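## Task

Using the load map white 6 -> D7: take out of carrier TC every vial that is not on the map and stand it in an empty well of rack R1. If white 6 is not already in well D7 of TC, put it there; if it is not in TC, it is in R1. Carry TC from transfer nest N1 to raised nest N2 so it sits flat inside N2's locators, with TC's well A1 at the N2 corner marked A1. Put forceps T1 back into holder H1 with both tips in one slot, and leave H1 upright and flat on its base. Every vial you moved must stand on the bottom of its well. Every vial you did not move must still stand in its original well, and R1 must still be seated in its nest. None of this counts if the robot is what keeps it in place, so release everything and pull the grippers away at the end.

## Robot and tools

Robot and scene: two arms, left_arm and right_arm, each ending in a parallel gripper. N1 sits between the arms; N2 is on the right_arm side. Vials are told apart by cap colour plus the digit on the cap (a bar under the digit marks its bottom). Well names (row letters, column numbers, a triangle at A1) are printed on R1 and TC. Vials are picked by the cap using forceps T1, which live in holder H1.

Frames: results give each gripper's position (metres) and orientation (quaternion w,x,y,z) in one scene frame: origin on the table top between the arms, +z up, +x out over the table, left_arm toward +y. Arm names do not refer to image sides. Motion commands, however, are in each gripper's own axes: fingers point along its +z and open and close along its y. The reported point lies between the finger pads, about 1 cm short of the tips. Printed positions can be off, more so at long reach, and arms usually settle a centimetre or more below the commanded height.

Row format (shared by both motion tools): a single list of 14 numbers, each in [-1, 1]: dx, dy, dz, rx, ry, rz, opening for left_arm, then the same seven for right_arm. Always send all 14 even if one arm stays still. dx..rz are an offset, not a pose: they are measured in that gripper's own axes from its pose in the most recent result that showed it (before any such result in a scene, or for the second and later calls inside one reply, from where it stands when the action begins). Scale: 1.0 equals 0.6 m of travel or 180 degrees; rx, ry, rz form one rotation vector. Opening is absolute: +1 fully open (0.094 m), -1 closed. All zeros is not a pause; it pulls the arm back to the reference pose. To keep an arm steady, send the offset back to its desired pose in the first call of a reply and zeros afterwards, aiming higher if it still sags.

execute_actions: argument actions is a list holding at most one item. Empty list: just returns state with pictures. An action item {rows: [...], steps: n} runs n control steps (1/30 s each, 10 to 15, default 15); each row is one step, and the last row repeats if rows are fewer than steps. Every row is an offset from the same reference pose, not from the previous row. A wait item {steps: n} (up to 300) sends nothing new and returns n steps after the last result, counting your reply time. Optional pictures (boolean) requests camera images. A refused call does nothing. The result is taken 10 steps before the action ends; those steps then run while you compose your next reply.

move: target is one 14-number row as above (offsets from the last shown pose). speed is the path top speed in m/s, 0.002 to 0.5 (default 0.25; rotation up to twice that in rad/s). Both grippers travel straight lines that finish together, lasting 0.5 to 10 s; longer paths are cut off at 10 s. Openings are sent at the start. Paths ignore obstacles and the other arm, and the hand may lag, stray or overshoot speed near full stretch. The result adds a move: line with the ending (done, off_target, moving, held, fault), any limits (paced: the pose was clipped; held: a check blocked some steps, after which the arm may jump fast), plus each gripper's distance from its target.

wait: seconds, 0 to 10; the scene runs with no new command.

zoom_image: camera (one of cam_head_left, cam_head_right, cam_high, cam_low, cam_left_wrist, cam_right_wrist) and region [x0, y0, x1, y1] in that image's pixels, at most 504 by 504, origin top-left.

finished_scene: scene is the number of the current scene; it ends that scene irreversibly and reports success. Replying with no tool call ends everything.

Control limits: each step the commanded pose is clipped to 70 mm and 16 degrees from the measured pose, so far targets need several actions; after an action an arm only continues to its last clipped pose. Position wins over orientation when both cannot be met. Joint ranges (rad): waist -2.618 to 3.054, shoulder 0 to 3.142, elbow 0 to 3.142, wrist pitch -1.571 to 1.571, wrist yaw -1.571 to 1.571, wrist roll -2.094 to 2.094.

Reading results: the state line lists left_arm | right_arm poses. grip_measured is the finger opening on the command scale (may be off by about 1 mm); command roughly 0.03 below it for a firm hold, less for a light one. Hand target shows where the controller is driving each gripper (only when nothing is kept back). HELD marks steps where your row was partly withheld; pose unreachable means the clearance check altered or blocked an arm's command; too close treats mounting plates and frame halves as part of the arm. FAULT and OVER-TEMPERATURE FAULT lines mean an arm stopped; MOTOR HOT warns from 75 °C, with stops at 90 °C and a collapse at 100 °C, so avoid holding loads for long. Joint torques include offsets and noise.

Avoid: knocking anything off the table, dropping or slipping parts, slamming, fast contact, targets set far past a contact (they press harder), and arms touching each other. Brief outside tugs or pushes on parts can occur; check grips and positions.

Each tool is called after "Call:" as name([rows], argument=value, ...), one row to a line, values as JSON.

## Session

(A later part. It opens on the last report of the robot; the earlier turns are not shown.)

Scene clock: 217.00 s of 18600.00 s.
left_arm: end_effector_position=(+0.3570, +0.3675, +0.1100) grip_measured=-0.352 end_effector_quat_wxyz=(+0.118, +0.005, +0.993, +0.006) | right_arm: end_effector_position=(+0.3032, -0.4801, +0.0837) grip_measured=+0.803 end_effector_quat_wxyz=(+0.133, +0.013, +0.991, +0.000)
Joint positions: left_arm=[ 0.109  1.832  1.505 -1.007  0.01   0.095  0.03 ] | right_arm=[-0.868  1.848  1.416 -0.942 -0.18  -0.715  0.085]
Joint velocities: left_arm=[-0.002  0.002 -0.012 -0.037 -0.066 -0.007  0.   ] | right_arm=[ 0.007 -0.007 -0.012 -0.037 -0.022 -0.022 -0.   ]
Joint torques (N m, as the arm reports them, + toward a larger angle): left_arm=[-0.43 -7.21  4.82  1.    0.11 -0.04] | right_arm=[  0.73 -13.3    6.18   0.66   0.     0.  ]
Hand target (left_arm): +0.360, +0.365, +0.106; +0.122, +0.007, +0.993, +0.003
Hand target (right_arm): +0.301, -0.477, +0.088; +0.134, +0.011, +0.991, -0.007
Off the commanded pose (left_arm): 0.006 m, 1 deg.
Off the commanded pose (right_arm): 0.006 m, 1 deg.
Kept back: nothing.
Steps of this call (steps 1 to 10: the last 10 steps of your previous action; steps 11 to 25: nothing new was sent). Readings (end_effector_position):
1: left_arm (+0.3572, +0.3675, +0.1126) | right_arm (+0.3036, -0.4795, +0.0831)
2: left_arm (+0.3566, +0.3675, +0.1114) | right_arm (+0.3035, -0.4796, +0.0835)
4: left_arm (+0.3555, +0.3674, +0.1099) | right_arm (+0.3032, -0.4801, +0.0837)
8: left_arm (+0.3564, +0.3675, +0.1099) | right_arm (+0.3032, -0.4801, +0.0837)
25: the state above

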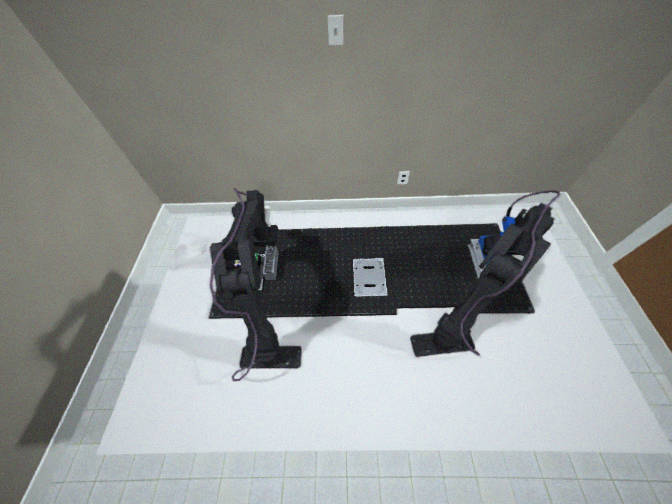

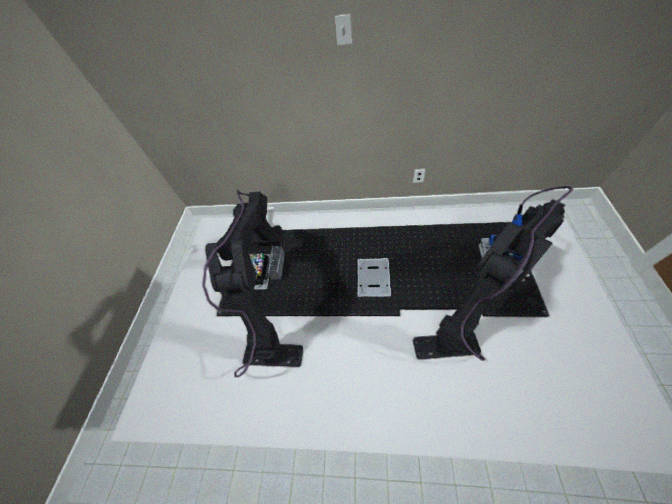

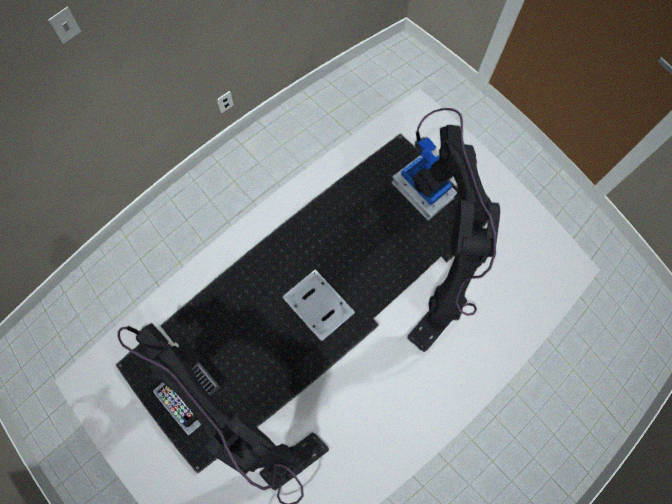

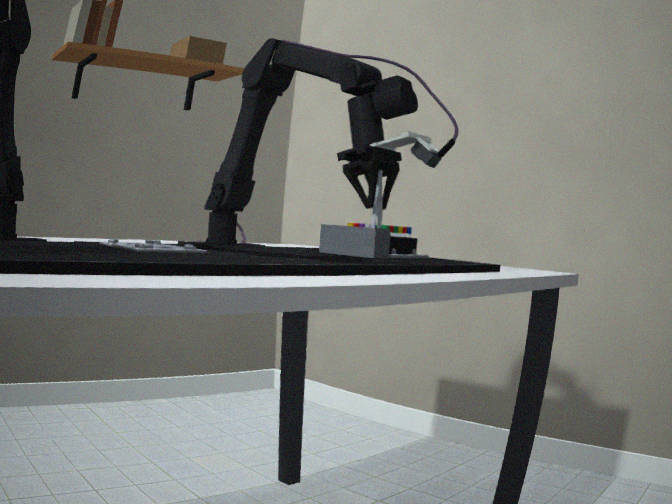

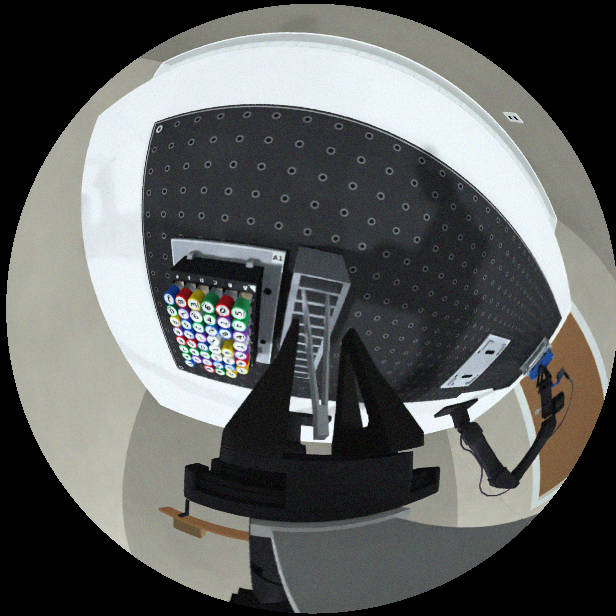

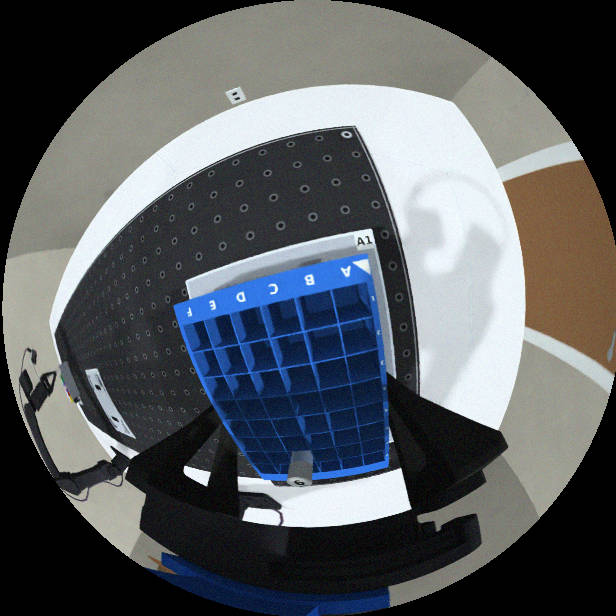

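Call:
execute_actions([
  {"rows": [
[-0.0050,-0.0030,0.0000,0.0,-0.0040,0.0,-0.10, 0.0003,0.0052,-0.0100,0.0051,-0.0015,-0.0021,0.775],
[-0.0070,-0.0020,-0.0100,0.0,-0.0045,0.0,-0.10, -0.0001,0.0048,-0.0113,0.0058,-0.0020,-0.0023,0.775],
[-0.0085,-0.0020,-0.0170,0.0,-0.0045,0.0,-0.10, -0.0005,0.0045,-0.0127,0.0066,-0.0024,-0.0024,0.775],
[-0.0105,-0.0020,-0.0250,0.0,-0.0045,0.0,-0.10, -0.0008,0.0042,-0.0140,0.0073,-0.0028,-0.0025,0.775],
[-0.0125,-0.0020,-0.0340,0.0,-0.0045,0.0,-0.10, -0.0012,0.0038,-0.0154,0.0080,-0.0033,-0.0027,0.775],
[-0.0147,-0.0020,-0.0440,0.0,-0.0045,0.0,-0.10, -0.0016,0.0035,-0.0167,0.0087,-0.0037,-0.0028,0.775],
[-0.0170,-0.0020,-0.0540,0.0,-0.0045,0.0,-0.10, -0.0016,0.0035,-0.0167,0.0087,-0.0037,-0.0028,0.775],
[-0.0193,-0.0020,-0.0640,0.0,-0.0045,0.0,-0.10, -0.0008,0.0041,-0.0161,0.0084,-0.0033,-0.0027,0.775],
[-0.0216,-0.0020,-0.0740,0.0,-0.0045,0.0,-0.10, 0.0000,0.0046,-0.0155,0.0080,-0.0029,-0.0026,0.775],
[-0.0239,-0.0020,-0.0840,0.0,-0.0045,0.0,-0.10, 0.0009,0.0052,-0.0149,0.0077,-0.0026,-0.0026,0.775],
[-0.0262,-0.0020,-0.0940,0.0,-0.0045,0.0,-0.10, 0.0017,0.0057,-0.0143,0.0073,-0.0022,-0.0025,0.775],
[-0.0285,-0.0020,-0.1040,0.0,-0.0045,0.0,-0.10, 0.0025,0.0063,-0.0137,0.0070,-0.0018,-0.0024,0.775],
[-0.0305,-0.0020,-0.1130,0.0,-0.0045,0.0,-0.10, 0.0025,0.0063,-0.0137,0.0070,-0.0018,-0.0024,0.775],
[-0.0320,-0.0020,-0.1200,0.0,-0.0045,0.0,-0.10, 0.0025,0.0063,-0.0137,0.0070,-0.0018,-0.0024,0.775],
[-0.0330,-0.0020,-0.1250,0.0,-0.0045,0.0,-0.10, 0.0025,0.0063,-0.0137,0.0070,-0.0018,-0.0024,0.775]
], "steps": 15},
])

Call:
execute_actions([
  {"steps": 25},
], pictures=true)

Call:
zoom_image(camera="cam_right_wrist", region=[170, 200, 430, 330])

Scene clock: 218.77 s of 18600.00 s.
left_arm: end_effector_position=(+0.3557, +0.3674, +0.1122) grip_measured=-0.102 end_effector_quat_wxyz=(+0.115, +0.005, +0.993, +0.006) | right_arm: end_effector_position=(+0.3031, -0.4801, +0.0839) grip_measured=+0.803 end_effector_quat_wxyz=(+0.133, +0.013, +0.991, -0.000)
Joint positions: left_arm=[ 0.109  1.832  1.515 -1.023  0.01   0.095  0.042] | right_arm=[-0.868  1.847  1.416 -0.942 -0.179 -0.715  0.085]
Joint velocities: left_arm=[-0.012  0.017  0.247 -0.271  0.022  0.051 -0.   ] | right_arm=[-0.012 -0.037 -0.061 -0.037 -0.007  0.037 -0.   ]
Joint torques (N m, as the arm reports them, + toward a larger angle): left_arm=[-0.25 -8.38  8.88  0.83  0.02 -0.07] | right_arm=[  0.69 -13.91   6.49   0.68   0.     0.  ]
Steps of this call (steps 1 to 48: nothing new was sent; steps 49 to 53: the first 5 steps of this action). Readings (end_effector_position):
49: left_arm (+0.3571, +0.3675, +0.1101) | right_arm (+0.3032, -0.4801, +0.0837)
50: left_arm (+0.3571, +0.3675, +0.1101) | right_arm (+0.3032, -0.4801, +0.0837)
52: left_arm (+0.3563, +0.3675, +0.1106) | right_arm (+0.3032, -0.4801, +0.0836)
53: the state above

Scene clock: 219.60 s of 18600.00 s.
left_arm: end_effector_position=(+0.3588, +0.3677, +0.1831) grip_measured=-0.102 end_effector_quat_wxyz=(+0.130, +0.005, +0.992, +0.007) | right_arm: end_effector_position=(+0.2987, -0.4791, +0.0841) grip_measured=+0.803 end_effector_quat_wxyz=(+0.128, +0.014, +0.992, -0.004)
Joint positions: left_arm=[ 0.109  1.832  1.79  -1.268  0.01   0.095  0.042] | right_arm=[-0.868  1.833  1.401 -0.942 -0.166 -0.715  0.085]
Joint velocities: left_arm=[ 0.017  0.002 -0.022 -0.037  0.095  0.037 -0.   ] | right_arm=[-0.002  0.002  0.007 -0.037  0.081 -0.007 -0.001]
Joint torques (N m, as the arm reports them, + toward a larger angle): left_arm=[-0.26 -7.43  7.07  0.7   0.02 -0.07] | right_arm=[  0.71 -13.13   6.75   0.67  -0.09  -0.01]
Hand target (left_arm): +0.359, +0.366, +0.187; +0.130, +0.005, +0.992, +0.006
Hand target (right_arm): +0.299, -0.476, +0.091; +0.135, +0.011, +0.991, -0.011
Off the commanded pose (left_arm): 0.005 m, 1 deg.
Off the commanded pose (right_arm): 0.008 m, 1 deg.
Kept back: nothing.
Steps of this call (steps 1 to 10: the last 10 steps of your previous action; steps 11 to 25: nothing new was sent). Readings (end_effector_position):
1: left_arm (+0.3556, +0.3674, +0.1151) | right_arm (+0.3025, -0.4800, +0.0842)
2: left_arm (+0.3563, +0.3675, +0.1195) | right_arm (+0.3018, -0.4800, +0.0845)
4: left_arm (+0.3596, +0.3677, +0.1313) | right_arm (+0.3010, -0.4800, +0.0854)
8: left_arm (+0.3673, +0.3684, +0.1609) | right_arm (+0.2998, -0.4796, +0.0853)
25: the state above

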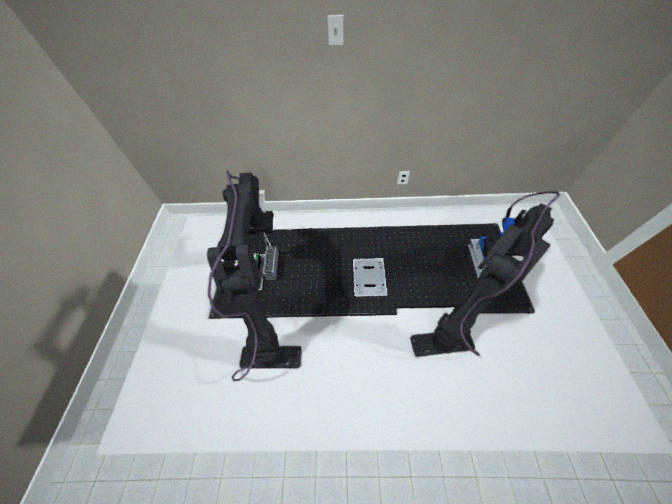

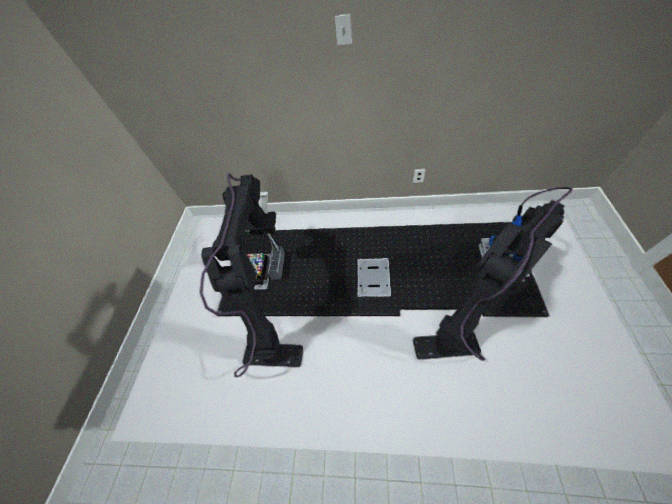

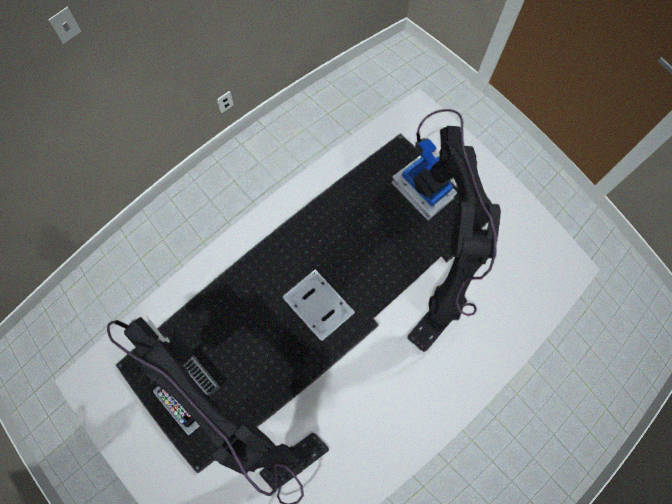

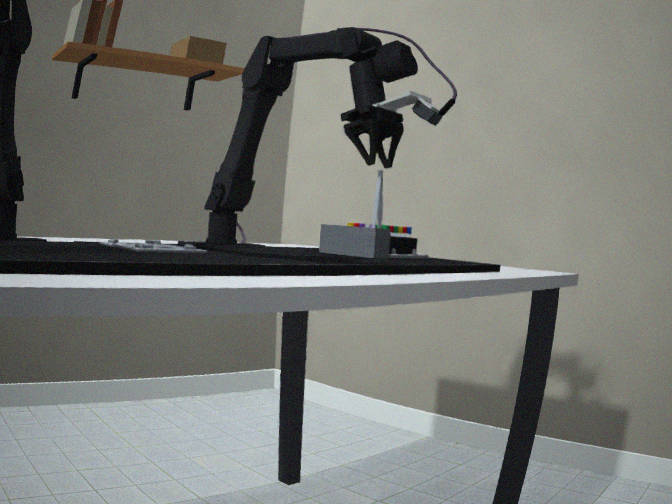

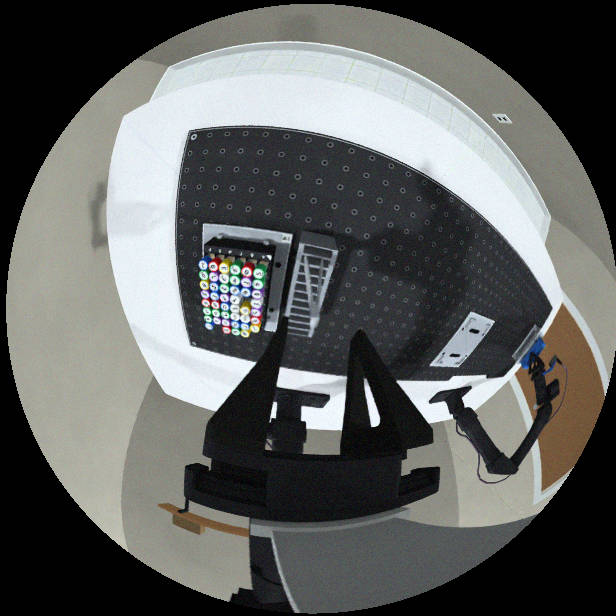

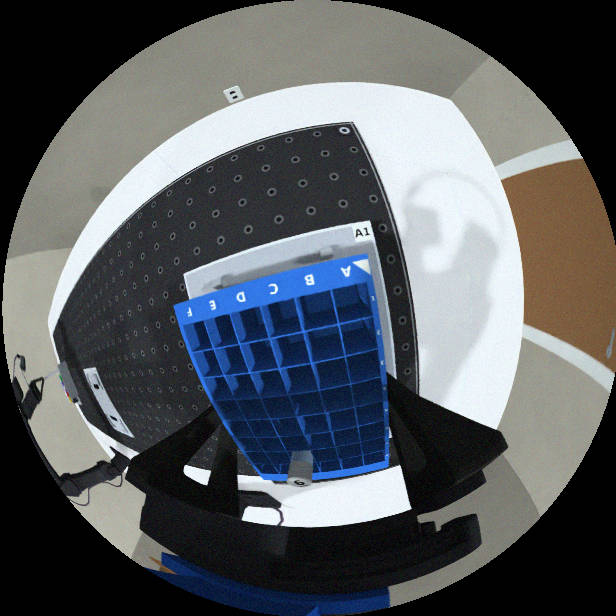

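Region (170, 200, 430, 330) of cam_right_wrist's 616x616 image, scaled by 1.938, with more detail than that image has.

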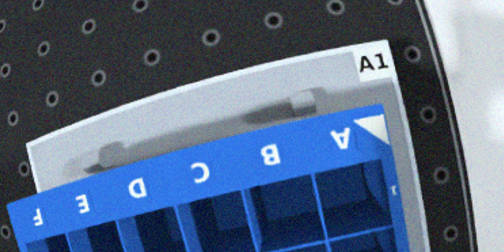

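Call:
execute_actions([
  {"rows": [
[0.002,0,-0.010,0,0,0,-0.10, -0.0055,0.0060,-0.0113,0.0022,-0.0060,-0.0032,0.775],
[0.006,0,-0.014,0,0,0,-0.10, -0.0067,0.0073,-0.0113,0.0008,-0.0072,-0.0040,0.775],
[0.012,0,-0.018,0,0,0,-0.10, -0.0078,0.0087,-0.0113,-0.0007,-0.0085,-0.0049,0.775],
[0.020,0,-0.022,0,0,0,-0.10, -0.0083,0.0092,-0.0113,-0.0013,-0.0090,-0.0052,0.775],
[0.029,0,-0.027,0,0,0,-0.10, -0.0087,0.0097,-0.0113,-0.0019,-0.0095,-0.0055,0.775],
[0.038,0,-0.032,0,0,0,-0.10, -0.0092,0.0103,-0.0113,-0.0025,-0.0100,-0.0059,0.775],
[0.048,0,-0.037,0,0,0,-0.10, -0.0096,0.0108,-0.0113,-0.0030,-0.0105,-0.0062,0.775],
[0.058,0,-0.042,0,0,0,-0.10, -0.0101,0.0113,-0.0113,-0.0036,-0.0110,-0.0065,0.775],
[0.068,0,-0.047,0,0,0,-0.10, -0.0101,0.0113,-0.0113,-0.0036,-0.0110,-0.0065,0.775],
[0.078,0,-0.052,0,0,0,-0.10, -0.0101,0.0113,-0.0113,-0.0036,-0.0110,-0.0065,0.775],
[0.087,0,-0.056,0,0,0,-0.10, -0.0101,0.0113,-0.0113,-0.0036,-0.0110,-0.0065,0.775],
[0.095,0,-0.060,0,0,0,-0.10, -0.0101,0.0113,-0.0113,-0.0036,-0.0110,-0.0065,0.775],
[0.101,0,-0.063,0,0,0,-0.10, -0.0101,0.0113,-0.0113,-0.0036,-0.0110,-0.0065,0.775],
[0.105,0,-0.065,0,0,0,-0.10, -0.0101,0.0113,-0.0113,-0.0036,-0.0110,-0.0065,0.775]
], "steps": 15},
])

Call:
execute_actions([
  {"steps": 22},
], pictures=true)

Call:
zoom_image(camera="cam_right_wrist", region=[170, 200, 430, 330])

Scene clock: 221.70 s of 18600.00 s.
left_arm: end_effector_position=(+0.3540, +0.3673, +0.1835) grip_measured=-0.102 end_effector_quat_wxyz=(+0.127, +0.005, +0.992, +0.007) | right_arm: end_effector_position=(+0.2988, -0.4790, +0.0841) grip_measured=+0.803 end_effector_quat_wxyz=(+0.128, +0.014, +0.992, -0.004)
Joint positions: left_arm=[ 0.109  1.819  1.776 -1.273  0.01   0.095  0.042] | right_arm=[-0.868  1.833  1.401 -0.942 -0.167 -0.715  0.085]
Joint velocities: left_arm=[ 0.012 -0.31  -0.393  0.051  0.022  0.007 -0.   ] | right_arm=[ 0.012  0.012  0.012 -0.081 -0.007 -0.051 -0.001]
Joint torques (N m, as the arm reports them, + toward a larger angle): left_arm=[  0.42 -10.29   4.82   0.64   0.02   0.05] | right_arm=[  0.66 -13.03   6.8    0.67  -0.26  -0.11]
Steps of this call (steps 1 to 58: nothing new was sent; steps 59 to 63: the first 5 steps of this action). Readings (end_effector_position):
59: left_arm (+0.3581, +0.3676, +0.1829) | right_arm (+0.2987, -0.4791, +0.0841)
60: left_arm (+0.3579, +0.3676, +0.1829) | right_arm (+0.2987, -0.4791, +0.0841)
62: left_arm (+0.3566, +0.3675, +0.1832) | right_arm (+0.2987, -0.4791, +0.0841)
63: the state above

Scene clock: 222.43 s of 18600.00 s.
left_arm: end_effector_position=(+0.2933, +0.3662, +0.2054) grip_measured=-0.102 end_effector_quat_wxyz=(+0.134, +0.004, +0.991, +0.009) | right_arm: end_effector_position=(+0.2999, -0.4777, +0.0844) grip_measured=+0.803 end_effector_quat_wxyz=(+0.131, +0.011, +0.991, -0.001)
Joint positions: left_arm=[ 0.121  1.584  1.593 -1.31   0.01   0.106  0.042] | right_arm=[-0.868  1.833  1.401 -0.942 -0.177 -0.719  0.085]
Joint velocities: left_arm=[-0.012  0.007 -0.007  0.022 -0.051 -0.051 -0.   ] | right_arm=[-0.002 -0.002 -0.002 -0.007 -0.022  0.037 -0.   ]
Joint torques (N m, as the arm reports them, + toward a larger angle): left_arm=[ 0.66 -6.2   4.58  0.76  0.09  0.08] | right_arm=[  0.68 -13.05   6.78   0.67  -0.26  -0.1 ]
Hand target (left_arm): +0.288, +0.367, +0.204; +0.129, +0.005, +0.992, +0.007
Hand target (right_arm): +0.303, -0.472, +0.092; +0.145, +0.003, +0.989, -0.000
Off the commanded pose (left_arm): 0.006 m, 1 deg.
Off the commanded pose (right_arm): 0.010 m, 2 deg.
Kept back: nothing.
Steps of this call (steps 1 to 10: the last 10 steps of your previous action; steps 11 to 22: nothing new was sent). Readings (end_effector_position):
1: left_arm (+0.3499, +0.3669, +0.1840) | right_arm (+0.2989, -0.4789, +0.0841)
2: left_arm (+0.3447, +0.3665, +0.1847) | right_arm (+0.2991, -0.4787, +0.0841)
4: left_arm (+0.3326, +0.3655, +0.1879) | right_arm (+0.2994, -0.4784, +0.0842)
8: left_arm (+0.3081, +0.3655, +0.1986) | right_arm (+0.2998, -0.4779, +0.0843)
22: the state above

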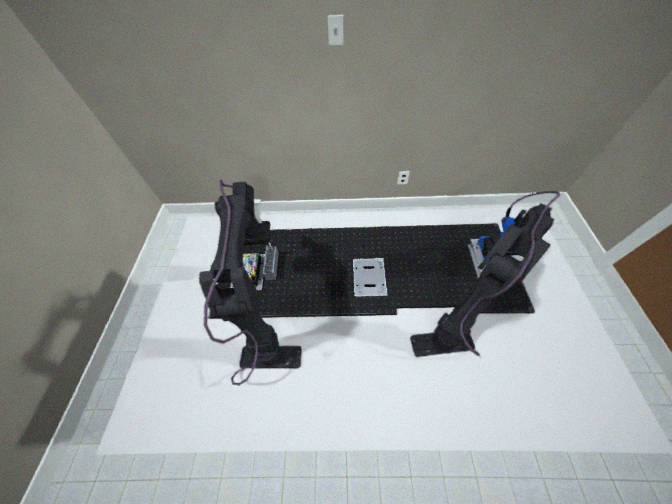

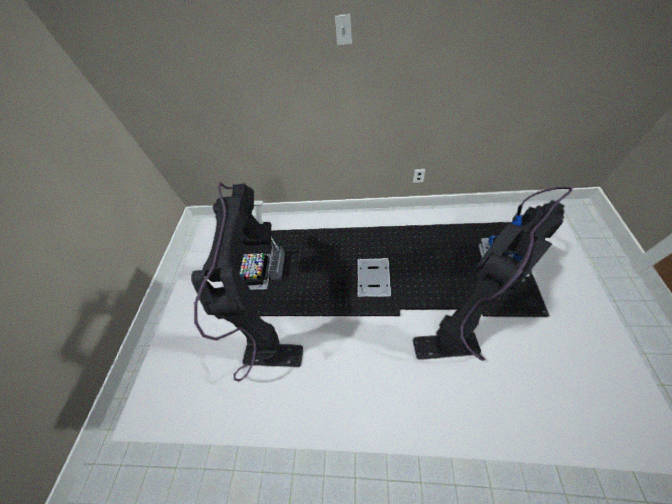

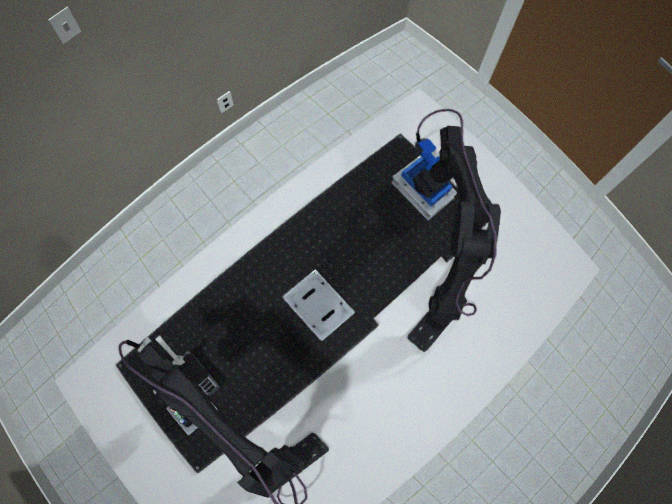

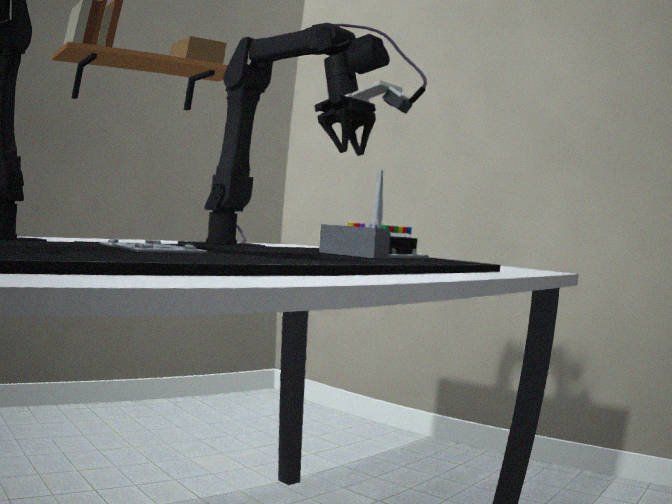

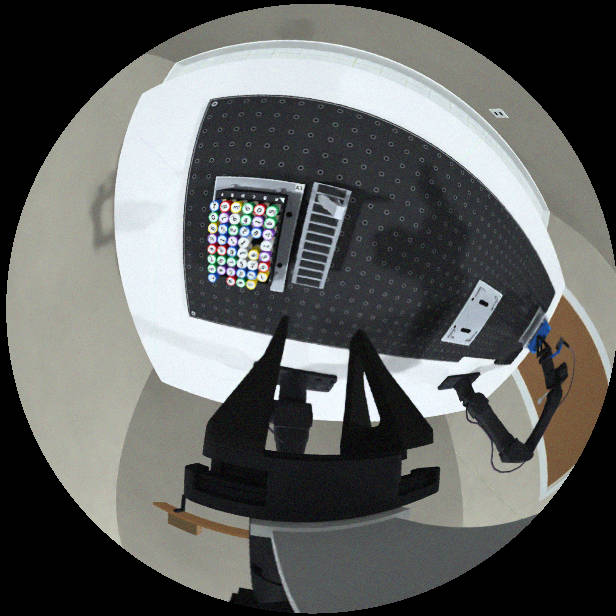

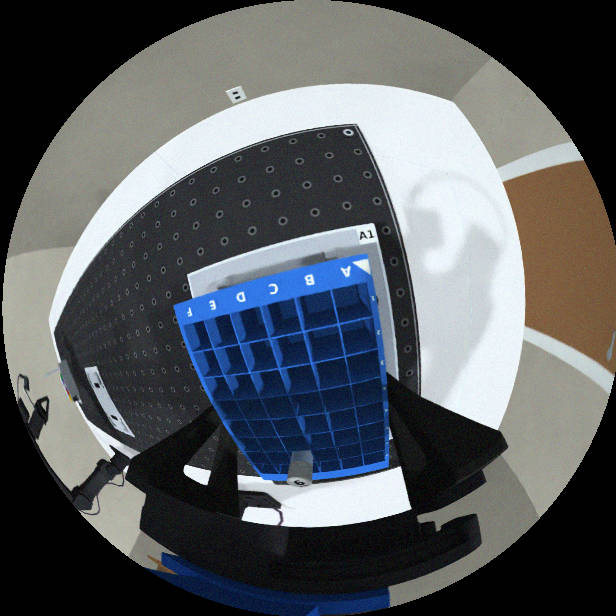

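Region (170, 200, 430, 330) of cam_right_wrist's 616x616 image, scaled by 1.938, with more detail than that image has.

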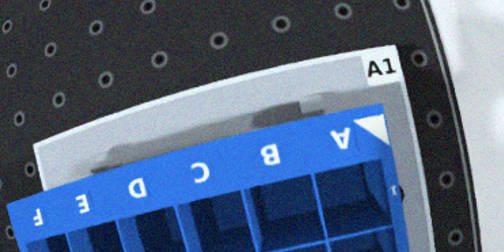

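Call:
execute_actions([
  {"rows": [
[0.008,0.001,0,0,0.003,0,-0.10, -0.0086,0.0055,-0.0113,0.0023,-0.0084,-0.0040,0.775],
[0.008,0.001,0,0,0.003,0,-0.10, -0.0081,0.0056,-0.0098,0.0025,-0.0086,-0.0040,0.775],
[0.008,0.001,0,0,0.003,0,-0.10, -0.0082,0.0051,-0.0084,0.0030,-0.0093,-0.0042,0.775],
[0.008,0.001,0,0,0.003,0,-0.10, -0.0083,0.0047,-0.0069,0.0036,-0.0100,-0.0043,0.775],
[0.008,0.001,0,0,0.003,0,-0.10, -0.0078,0.0047,-0.0054,0.0037,-0.0101,-0.0044,0.775],
[0.008,0.001,0,0,0.003,0,-0.10, -0.0073,0.0048,-0.0040,0.0039,-0.0103,-0.0044,0.775],
[0.008,0.001,0,0,0.003,0,-0.10, -0.0068,0.0049,-0.0025,0.0041,-0.0105,-0.0045,0.775],
[0.008,0.001,0,0,0.003,0,-0.10, -0.0062,0.0050,-0.0010,0.0042,-0.0107,-0.0045,0.775],
[0.008,0.001,0,0,0.003,0,-0.10, -0.0057,0.0051,0.0005,0.0044,-0.0109,-0.0046,0.775],
[0.008,0.001,0,0,0.003,0,-0.10, -0.0052,0.0052,0.0019,0.0046,-0.0111,-0.0046,0.775],
[0.008,0.001,0,0,0.003,0,-0.10, -0.0047,0.0052,0.0034,0.0047,-0.0112,-0.0047,0.775],
[0.008,0.001,0,0,0.003,0,-0.10, -0.0041,0.0053,0.0049,0.0049,-0.0114,-0.0047,0.775],
[0.008,0.001,0,0,0.003,0,-0.10, -0.0036,0.0054,0.0063,0.0050,-0.0116,-0.0048,0.775],
[0.008,0.001,0,0,0.003,0,-0.10, -0.0025,0.0060,0.0078,0.0048,-0.0113,-0.0047,0.775],
[0.008,0.001,0,0,0.003,0,-0.10, -0.0018,0.0066,0.0078,0.0044,-0.0108,-0.0046,0.775]
], "steps": 15},
])

Call:
execute_actions([
  {"steps": 25},
], pictures=true)

Call:
zoom_image(camera="cam_right_wrist", region=[170, 200, 430, 330])

Scene clock: 225.00 s of 18600.00 s.
left_arm: end_effector_position=(+0.2933, +0.3662, +0.2054) grip_measured=-0.102 end_effector_quat_wxyz=(+0.134, +0.004, +0.991, +0.009) | right_arm: end_effector_position=(+0.3004, -0.4780, +0.0836) grip_measured=+0.803 end_effector_quat_wxyz=(+0.133, +0.011, +0.991, -0.002)
Joint positions: left_arm=[ 0.121  1.584  1.593 -1.31   0.01   0.106  0.042] | right_arm=[-0.868  1.833  1.397 -0.935 -0.177 -0.719  0.085]
Joint velocities: left_arm=[-0.012 -0.007 -0.002 -0.022 -0.007 -0.066 -0.001] | right_arm=[-0.012  0.002 -0.081  0.125 -0.022 -0.007 -0.   ]
Joint torques (N m, as the arm reports them, + toward a larger angle): left_arm=[ 0.33 -6.17  4.59  0.78  0.03  0.02] | right_arm=[  0.65 -13.12   6.33   0.71  -0.2   -0.05]
Steps of this call (steps 1 to 72: nothing new was sent; steps 73 to 77: the first 5 steps of this action). Readings (end_effector_position):
73: left_arm (+0.2933, +0.3662, +0.2054) | right_arm (+0.3000, -0.4777, +0.0844)
74: left_arm (+0.2933, +0.3662, +0.2054) | right_arm (+0.3000, -0.4777, +0.0844)
76: left_arm (+0.2933, +0.3662, +0.2054) | right_arm (+0.3002, -0.4779, +0.0841)
77: the state above

Scene clock: 225.83 s of 18600.00 s.
left_arm: end_effector_position=(+0.2933, +0.3662, +0.2054) grip_measured=-0.102 end_effector_quat_wxyz=(+0.134, +0.004, +0.991, +0.009) | right_arm: end_effector_position=(+0.3000, -0.4778, +0.0759) grip_measured=+0.803 end_effector_quat_wxyz=(+0.137, +0.011, +0.990, -0.006)
Joint positions: left_arm=[ 0.121  1.584  1.593 -1.31   0.01   0.106  0.042] | right_arm=[-0.868  1.827  1.355 -0.887 -0.177 -0.719  0.085]
Joint velocities: left_arm=[-0.017 -0.017 -0.002  0.066  0.007 -0.007  0.001] | right_arm=[-0.017  0.002  0.002 -0.022  0.022 -0.022 -0.   ]
Joint torques (N m, as the arm reports them, + toward a larger angle): left_arm=[ 0.29 -6.2   4.56  0.78  0.02  0.02] | right_arm=[  0.68 -12.61   6.25   0.79  -0.18  -0.05]
Hand target (left_arm): +0.289, +0.367, +0.204; +0.130, +0.004, +0.992, +0.009
Hand target (right_arm): +0.302, -0.474, +0.080; +0.148, +0.005, +0.989, -0.009
Off the commanded pose (left_arm): 0.005 m, 1 deg.
Off the commanded pose (right_arm): 0.006 m, 1 deg.
Kept back: nothing.
Steps of this call (steps 1 to 10: the last 10 steps of your previous action; steps 11 to 25: nothing new was sent). Readings (end_effector_position):
1: left_arm (+0.2933, +0.3662, +0.2054) | right_arm (+0.3003, -0.4780, +0.0827)
2: left_arm (+0.2933, +0.3662, +0.2054) | right_arm (+0.3000, -0.4777, +0.0814)
4: left_arm (+0.2933, +0.3662, +0.2054) | right_arm (+0.3000, -0.4778, +0.0793)
8: left_arm (+0.2933, +0.3662, +0.2054) | right_arm (+0.3000, -0.4778, +0.0754)
25: the state above

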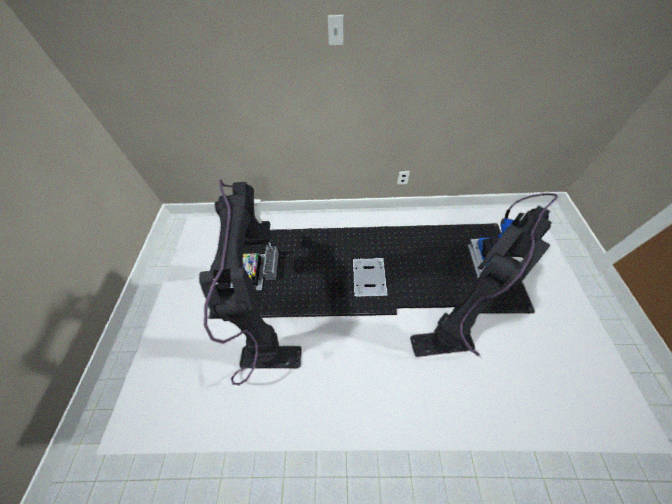

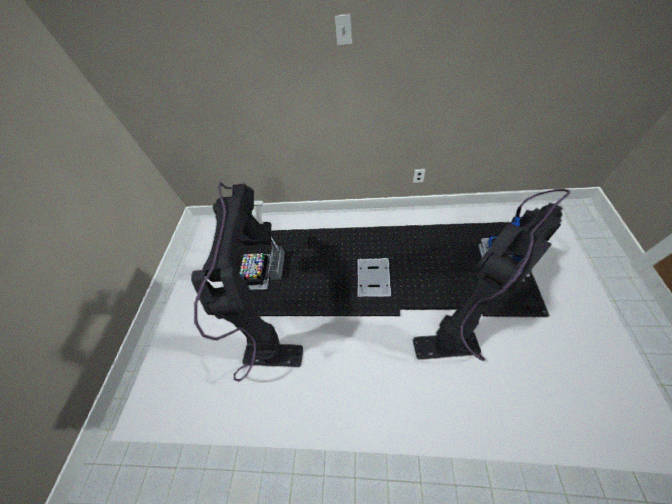

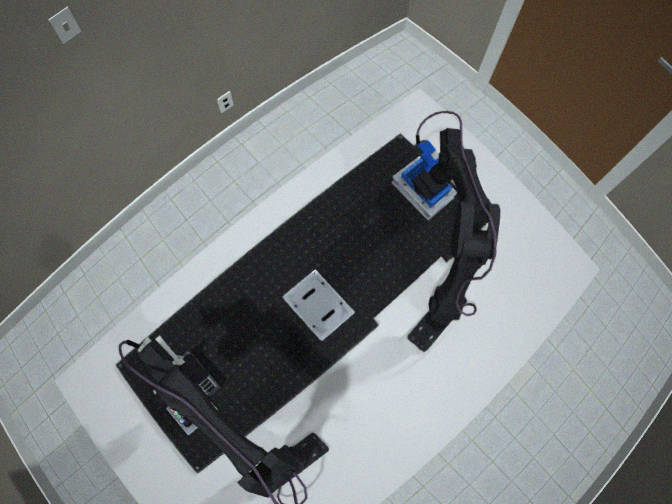

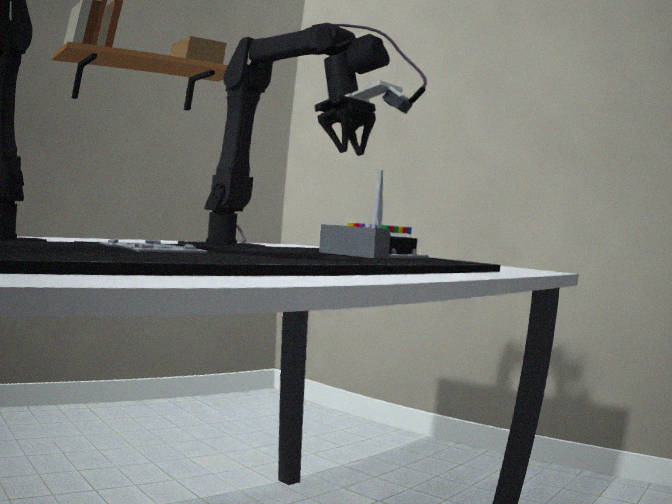

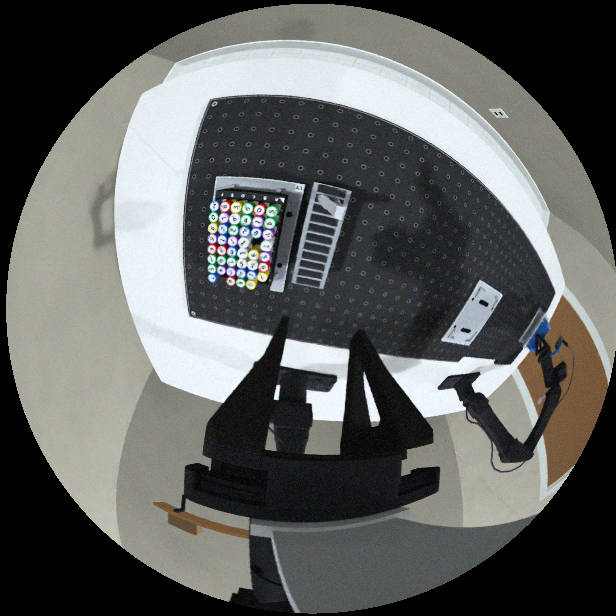

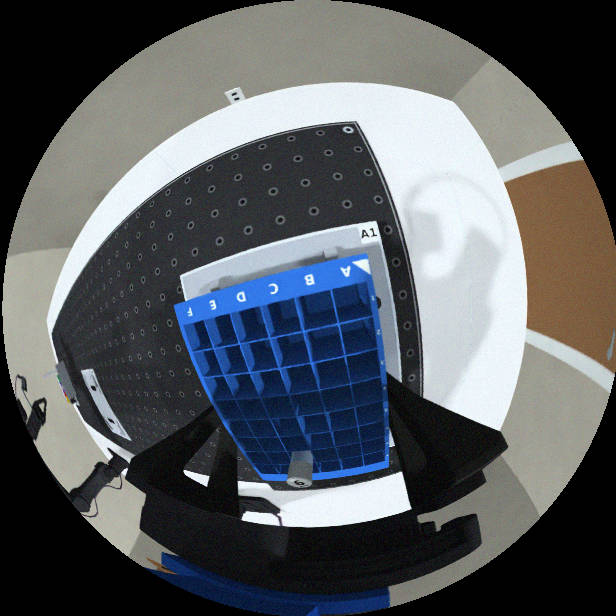

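Region (170, 200, 430, 330) of cam_right_wrist's 616x616 image, scaled by 1.938, with more detail than that image has.

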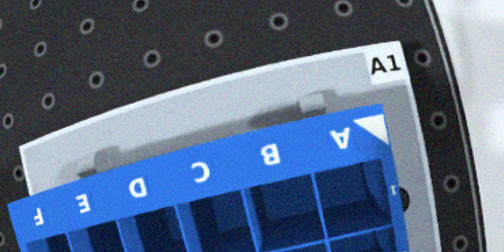

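Call:
execute_actions([
  {"rows": [
[0.008,0.001,0,0,0.003,0,-0.10, -0.0040,0.0072,-0.0031,-0.0006,-0.0052,-0.0032,0.775],
[0.008,0.001,0,0,0.003,0,-0.10, -0.0026,0.0077,-0.0002,-0.0024,-0.0032,-0.0028,0.79],
[0.008,0.001,0,0,0.003,0,-0.10, -0.0026,0.0077,-0.0002,-0.0024,-0.0032,-0.0028,0.80],
[0.008,0.001,0,0,0.003,0,-0.10, -0.0026,0.0077,-0.0002,-0.0024,-0.0032,-0.0028,0.808],
[0.008,0.001,0,0,0.003,0,-0.10, -0.0026,0.0077,-0.0002,-0.0024,-0.0032,-0.0028,0.816],
[0.008,0.001,0,0,0.003,0,-0.10, -0.0026,0.0077,-0.0002,-0.0024,-0.0032,-0.0028,0.83],
[0.008,0.001,0,0,0.003,0,-0.10, -0.0026,0.0077,-0.0002,-0.0024,-0.0032,-0.0028,0.86],
[0.008,0.001,0,0,0.003,0,-0.10, -0.0026,0.0077,-0.0002,-0.0024,-0.0032,-0.0028,0.92],
[0.008,0.001,0,0,0.003,0,-0.10, -0.0026,0.0077,-0.0002,-0.0024,-0.0032,-0.0028,1.0]
], "steps": 11},
])

Call:
execute_actions([
  {"steps": 16},
], pictures=true)

Scene clock: 227.27 s of 18600.00 s.
left_arm: end_effector_position=(+0.2933, +0.3662, +0.2054) grip_measured=-0.102 end_effector_quat_wxyz=(+0.134, +0.004, +0.991, +0.009) | right_arm: end_effector_position=(+0.3000, -0.4778, +0.0759) grip_measured=+0.803 end_effector_quat_wxyz=(+0.137, +0.011, +0.990, -0.006)
Joint positions: left_arm=[ 0.121  1.584  1.593 -1.31   0.01   0.106  0.042] | right_arm=[-0.868  1.827  1.355 -0.887 -0.177 -0.719  0.085]
Joint velocities: left_arm=[ 0.012 -0.002 -0.007 -0.022 -0.007 -0.037  0.   ] | right_arm=[-0.022  0.002 -0.012  0.022 -0.007 -0.081 -0.001]
Joint torques (N m, as the arm reports them, + toward a larger angle): left_arm=[ 0.3  -6.22  4.54  0.77  0.03  0.02] | right_arm=[  0.6  -12.15   6.35   0.76  -0.19  -0.04]
Steps of this call (steps 1 to 42: nothing new was sent; step 43: the first step of this action). Readings (end_effector_position):
43: the state above

Scene clock: 227.80 s of 18600.00 s.
left_arm: end_effector_position=(+0.2933, +0.3662, +0.2054) grip_measured=-0.102 end_effector_quat_wxyz=(+0.134, +0.004, +0.991, +0.009) | right_arm: end_effector_position=(+0.3001, -0.4779, +0.0759) grip_measured=+1.000 end_effector_quat_wxyz=(+0.137, +0.011, +0.990, -0.006)
Joint positions: left_arm=[ 0.121  1.584  1.593 -1.31   0.01   0.106  0.042] | right_arm=[-0.868  1.827  1.355 -0.887 -0.177 -0.719  0.094]
Joint velocities: left_arm=[ 0.007  0.012 -0.002  0.007  0.022  0.051 -0.   ] | right_arm=[-0.002 -0.012  0.002  0.066  0.007 -0.081  0.   ]
Joint torques (N m, as the arm reports them, + toward a larger angle): left_arm=[ 0.36 -6.23  4.55  0.79  0.01  0.03] | right_arm=[  0.6  -11.51   6.59   0.71  -0.21  -0.05]
Hand target (left_arm): +0.289, +0.367, +0.204; +0.130, +0.004, +0.992, +0.009
Hand target (right_arm): +0.301, -0.473, +0.076; +0.142, +0.006, +0.990, -0.003
Off the commanded pose (left_arm): 0.005 m, 1 deg.
Off the commanded pose (right_arm): 0.005 m, 1 deg.
Kept back: nothing.
Steps of this call (steps 1 to 10: the last 10 steps of your previous action; steps 11 to 16: nothing new was sent). Readings (end_effector_position):
1: left_arm (+0.2933, +0.3662, +0.2054) | right_arm (+0.3000, -0.4778, +0.0759)
2: left_arm (+0.2933, +0.3662, +0.2054) | right_arm (+0.3000, -0.4778, +0.0759)
4: left_arm (+0.2933, +0.3662, +0.2054) | right_arm (+0.3000, -0.4778, +0.0759)
8: left_arm (+0.2933, +0.3662, +0.2054) | right_arm (+0.3001, -0.4779, +0.0759)
16: the state above

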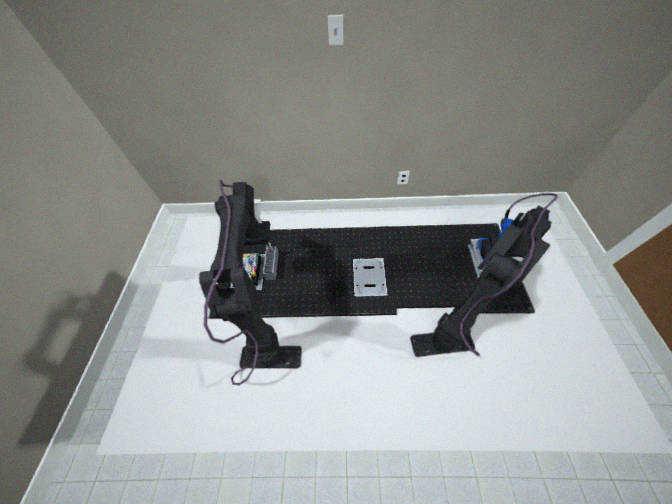

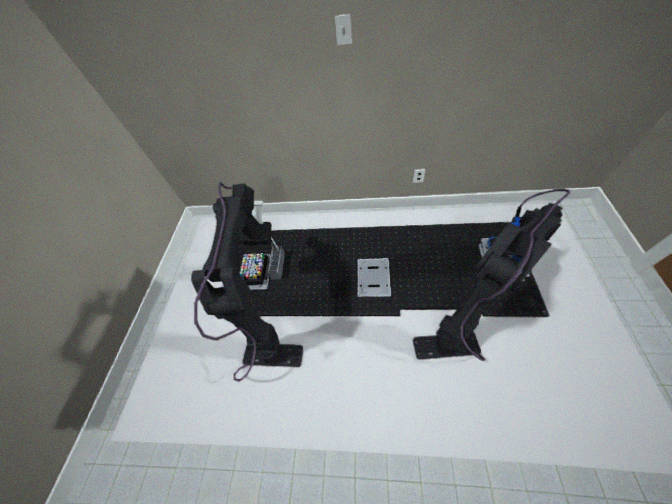

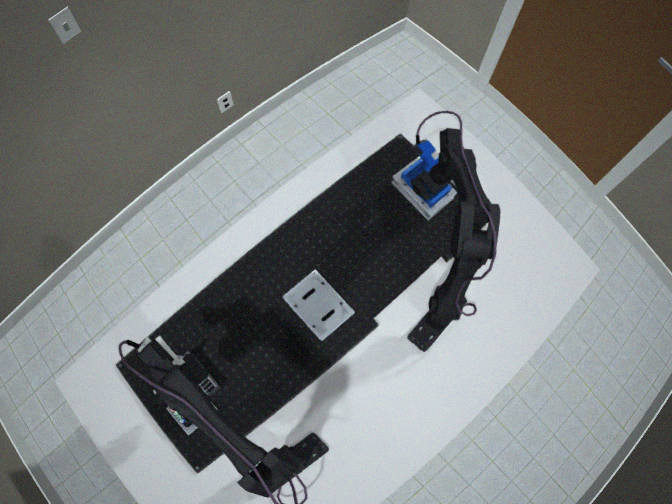

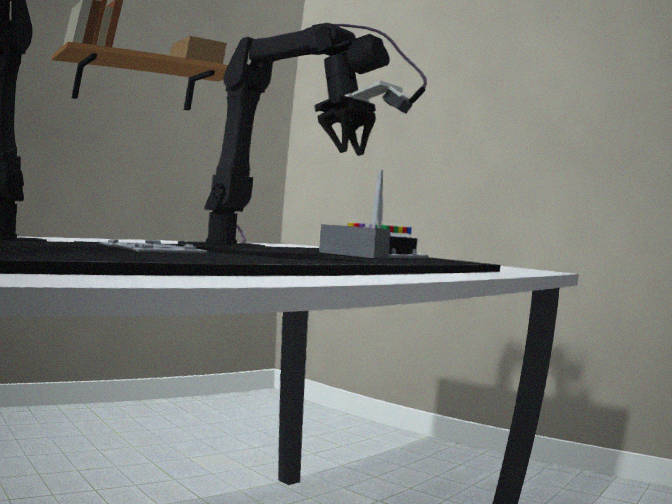

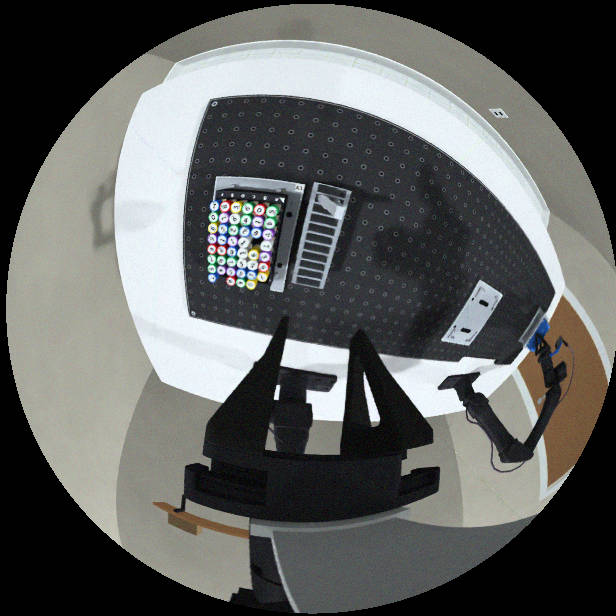

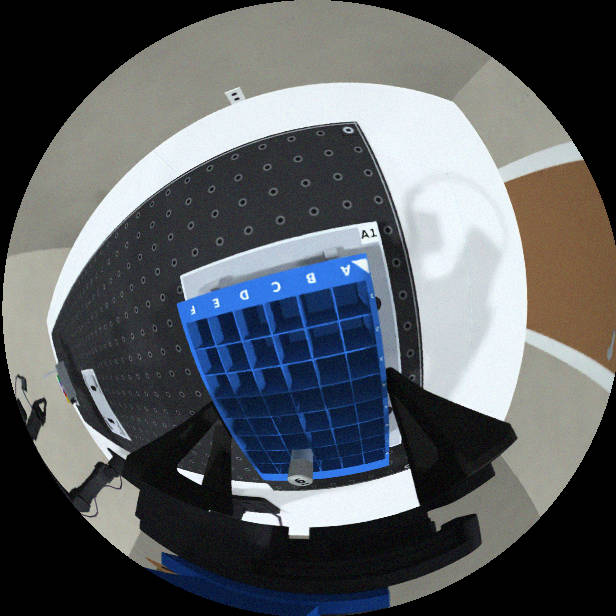

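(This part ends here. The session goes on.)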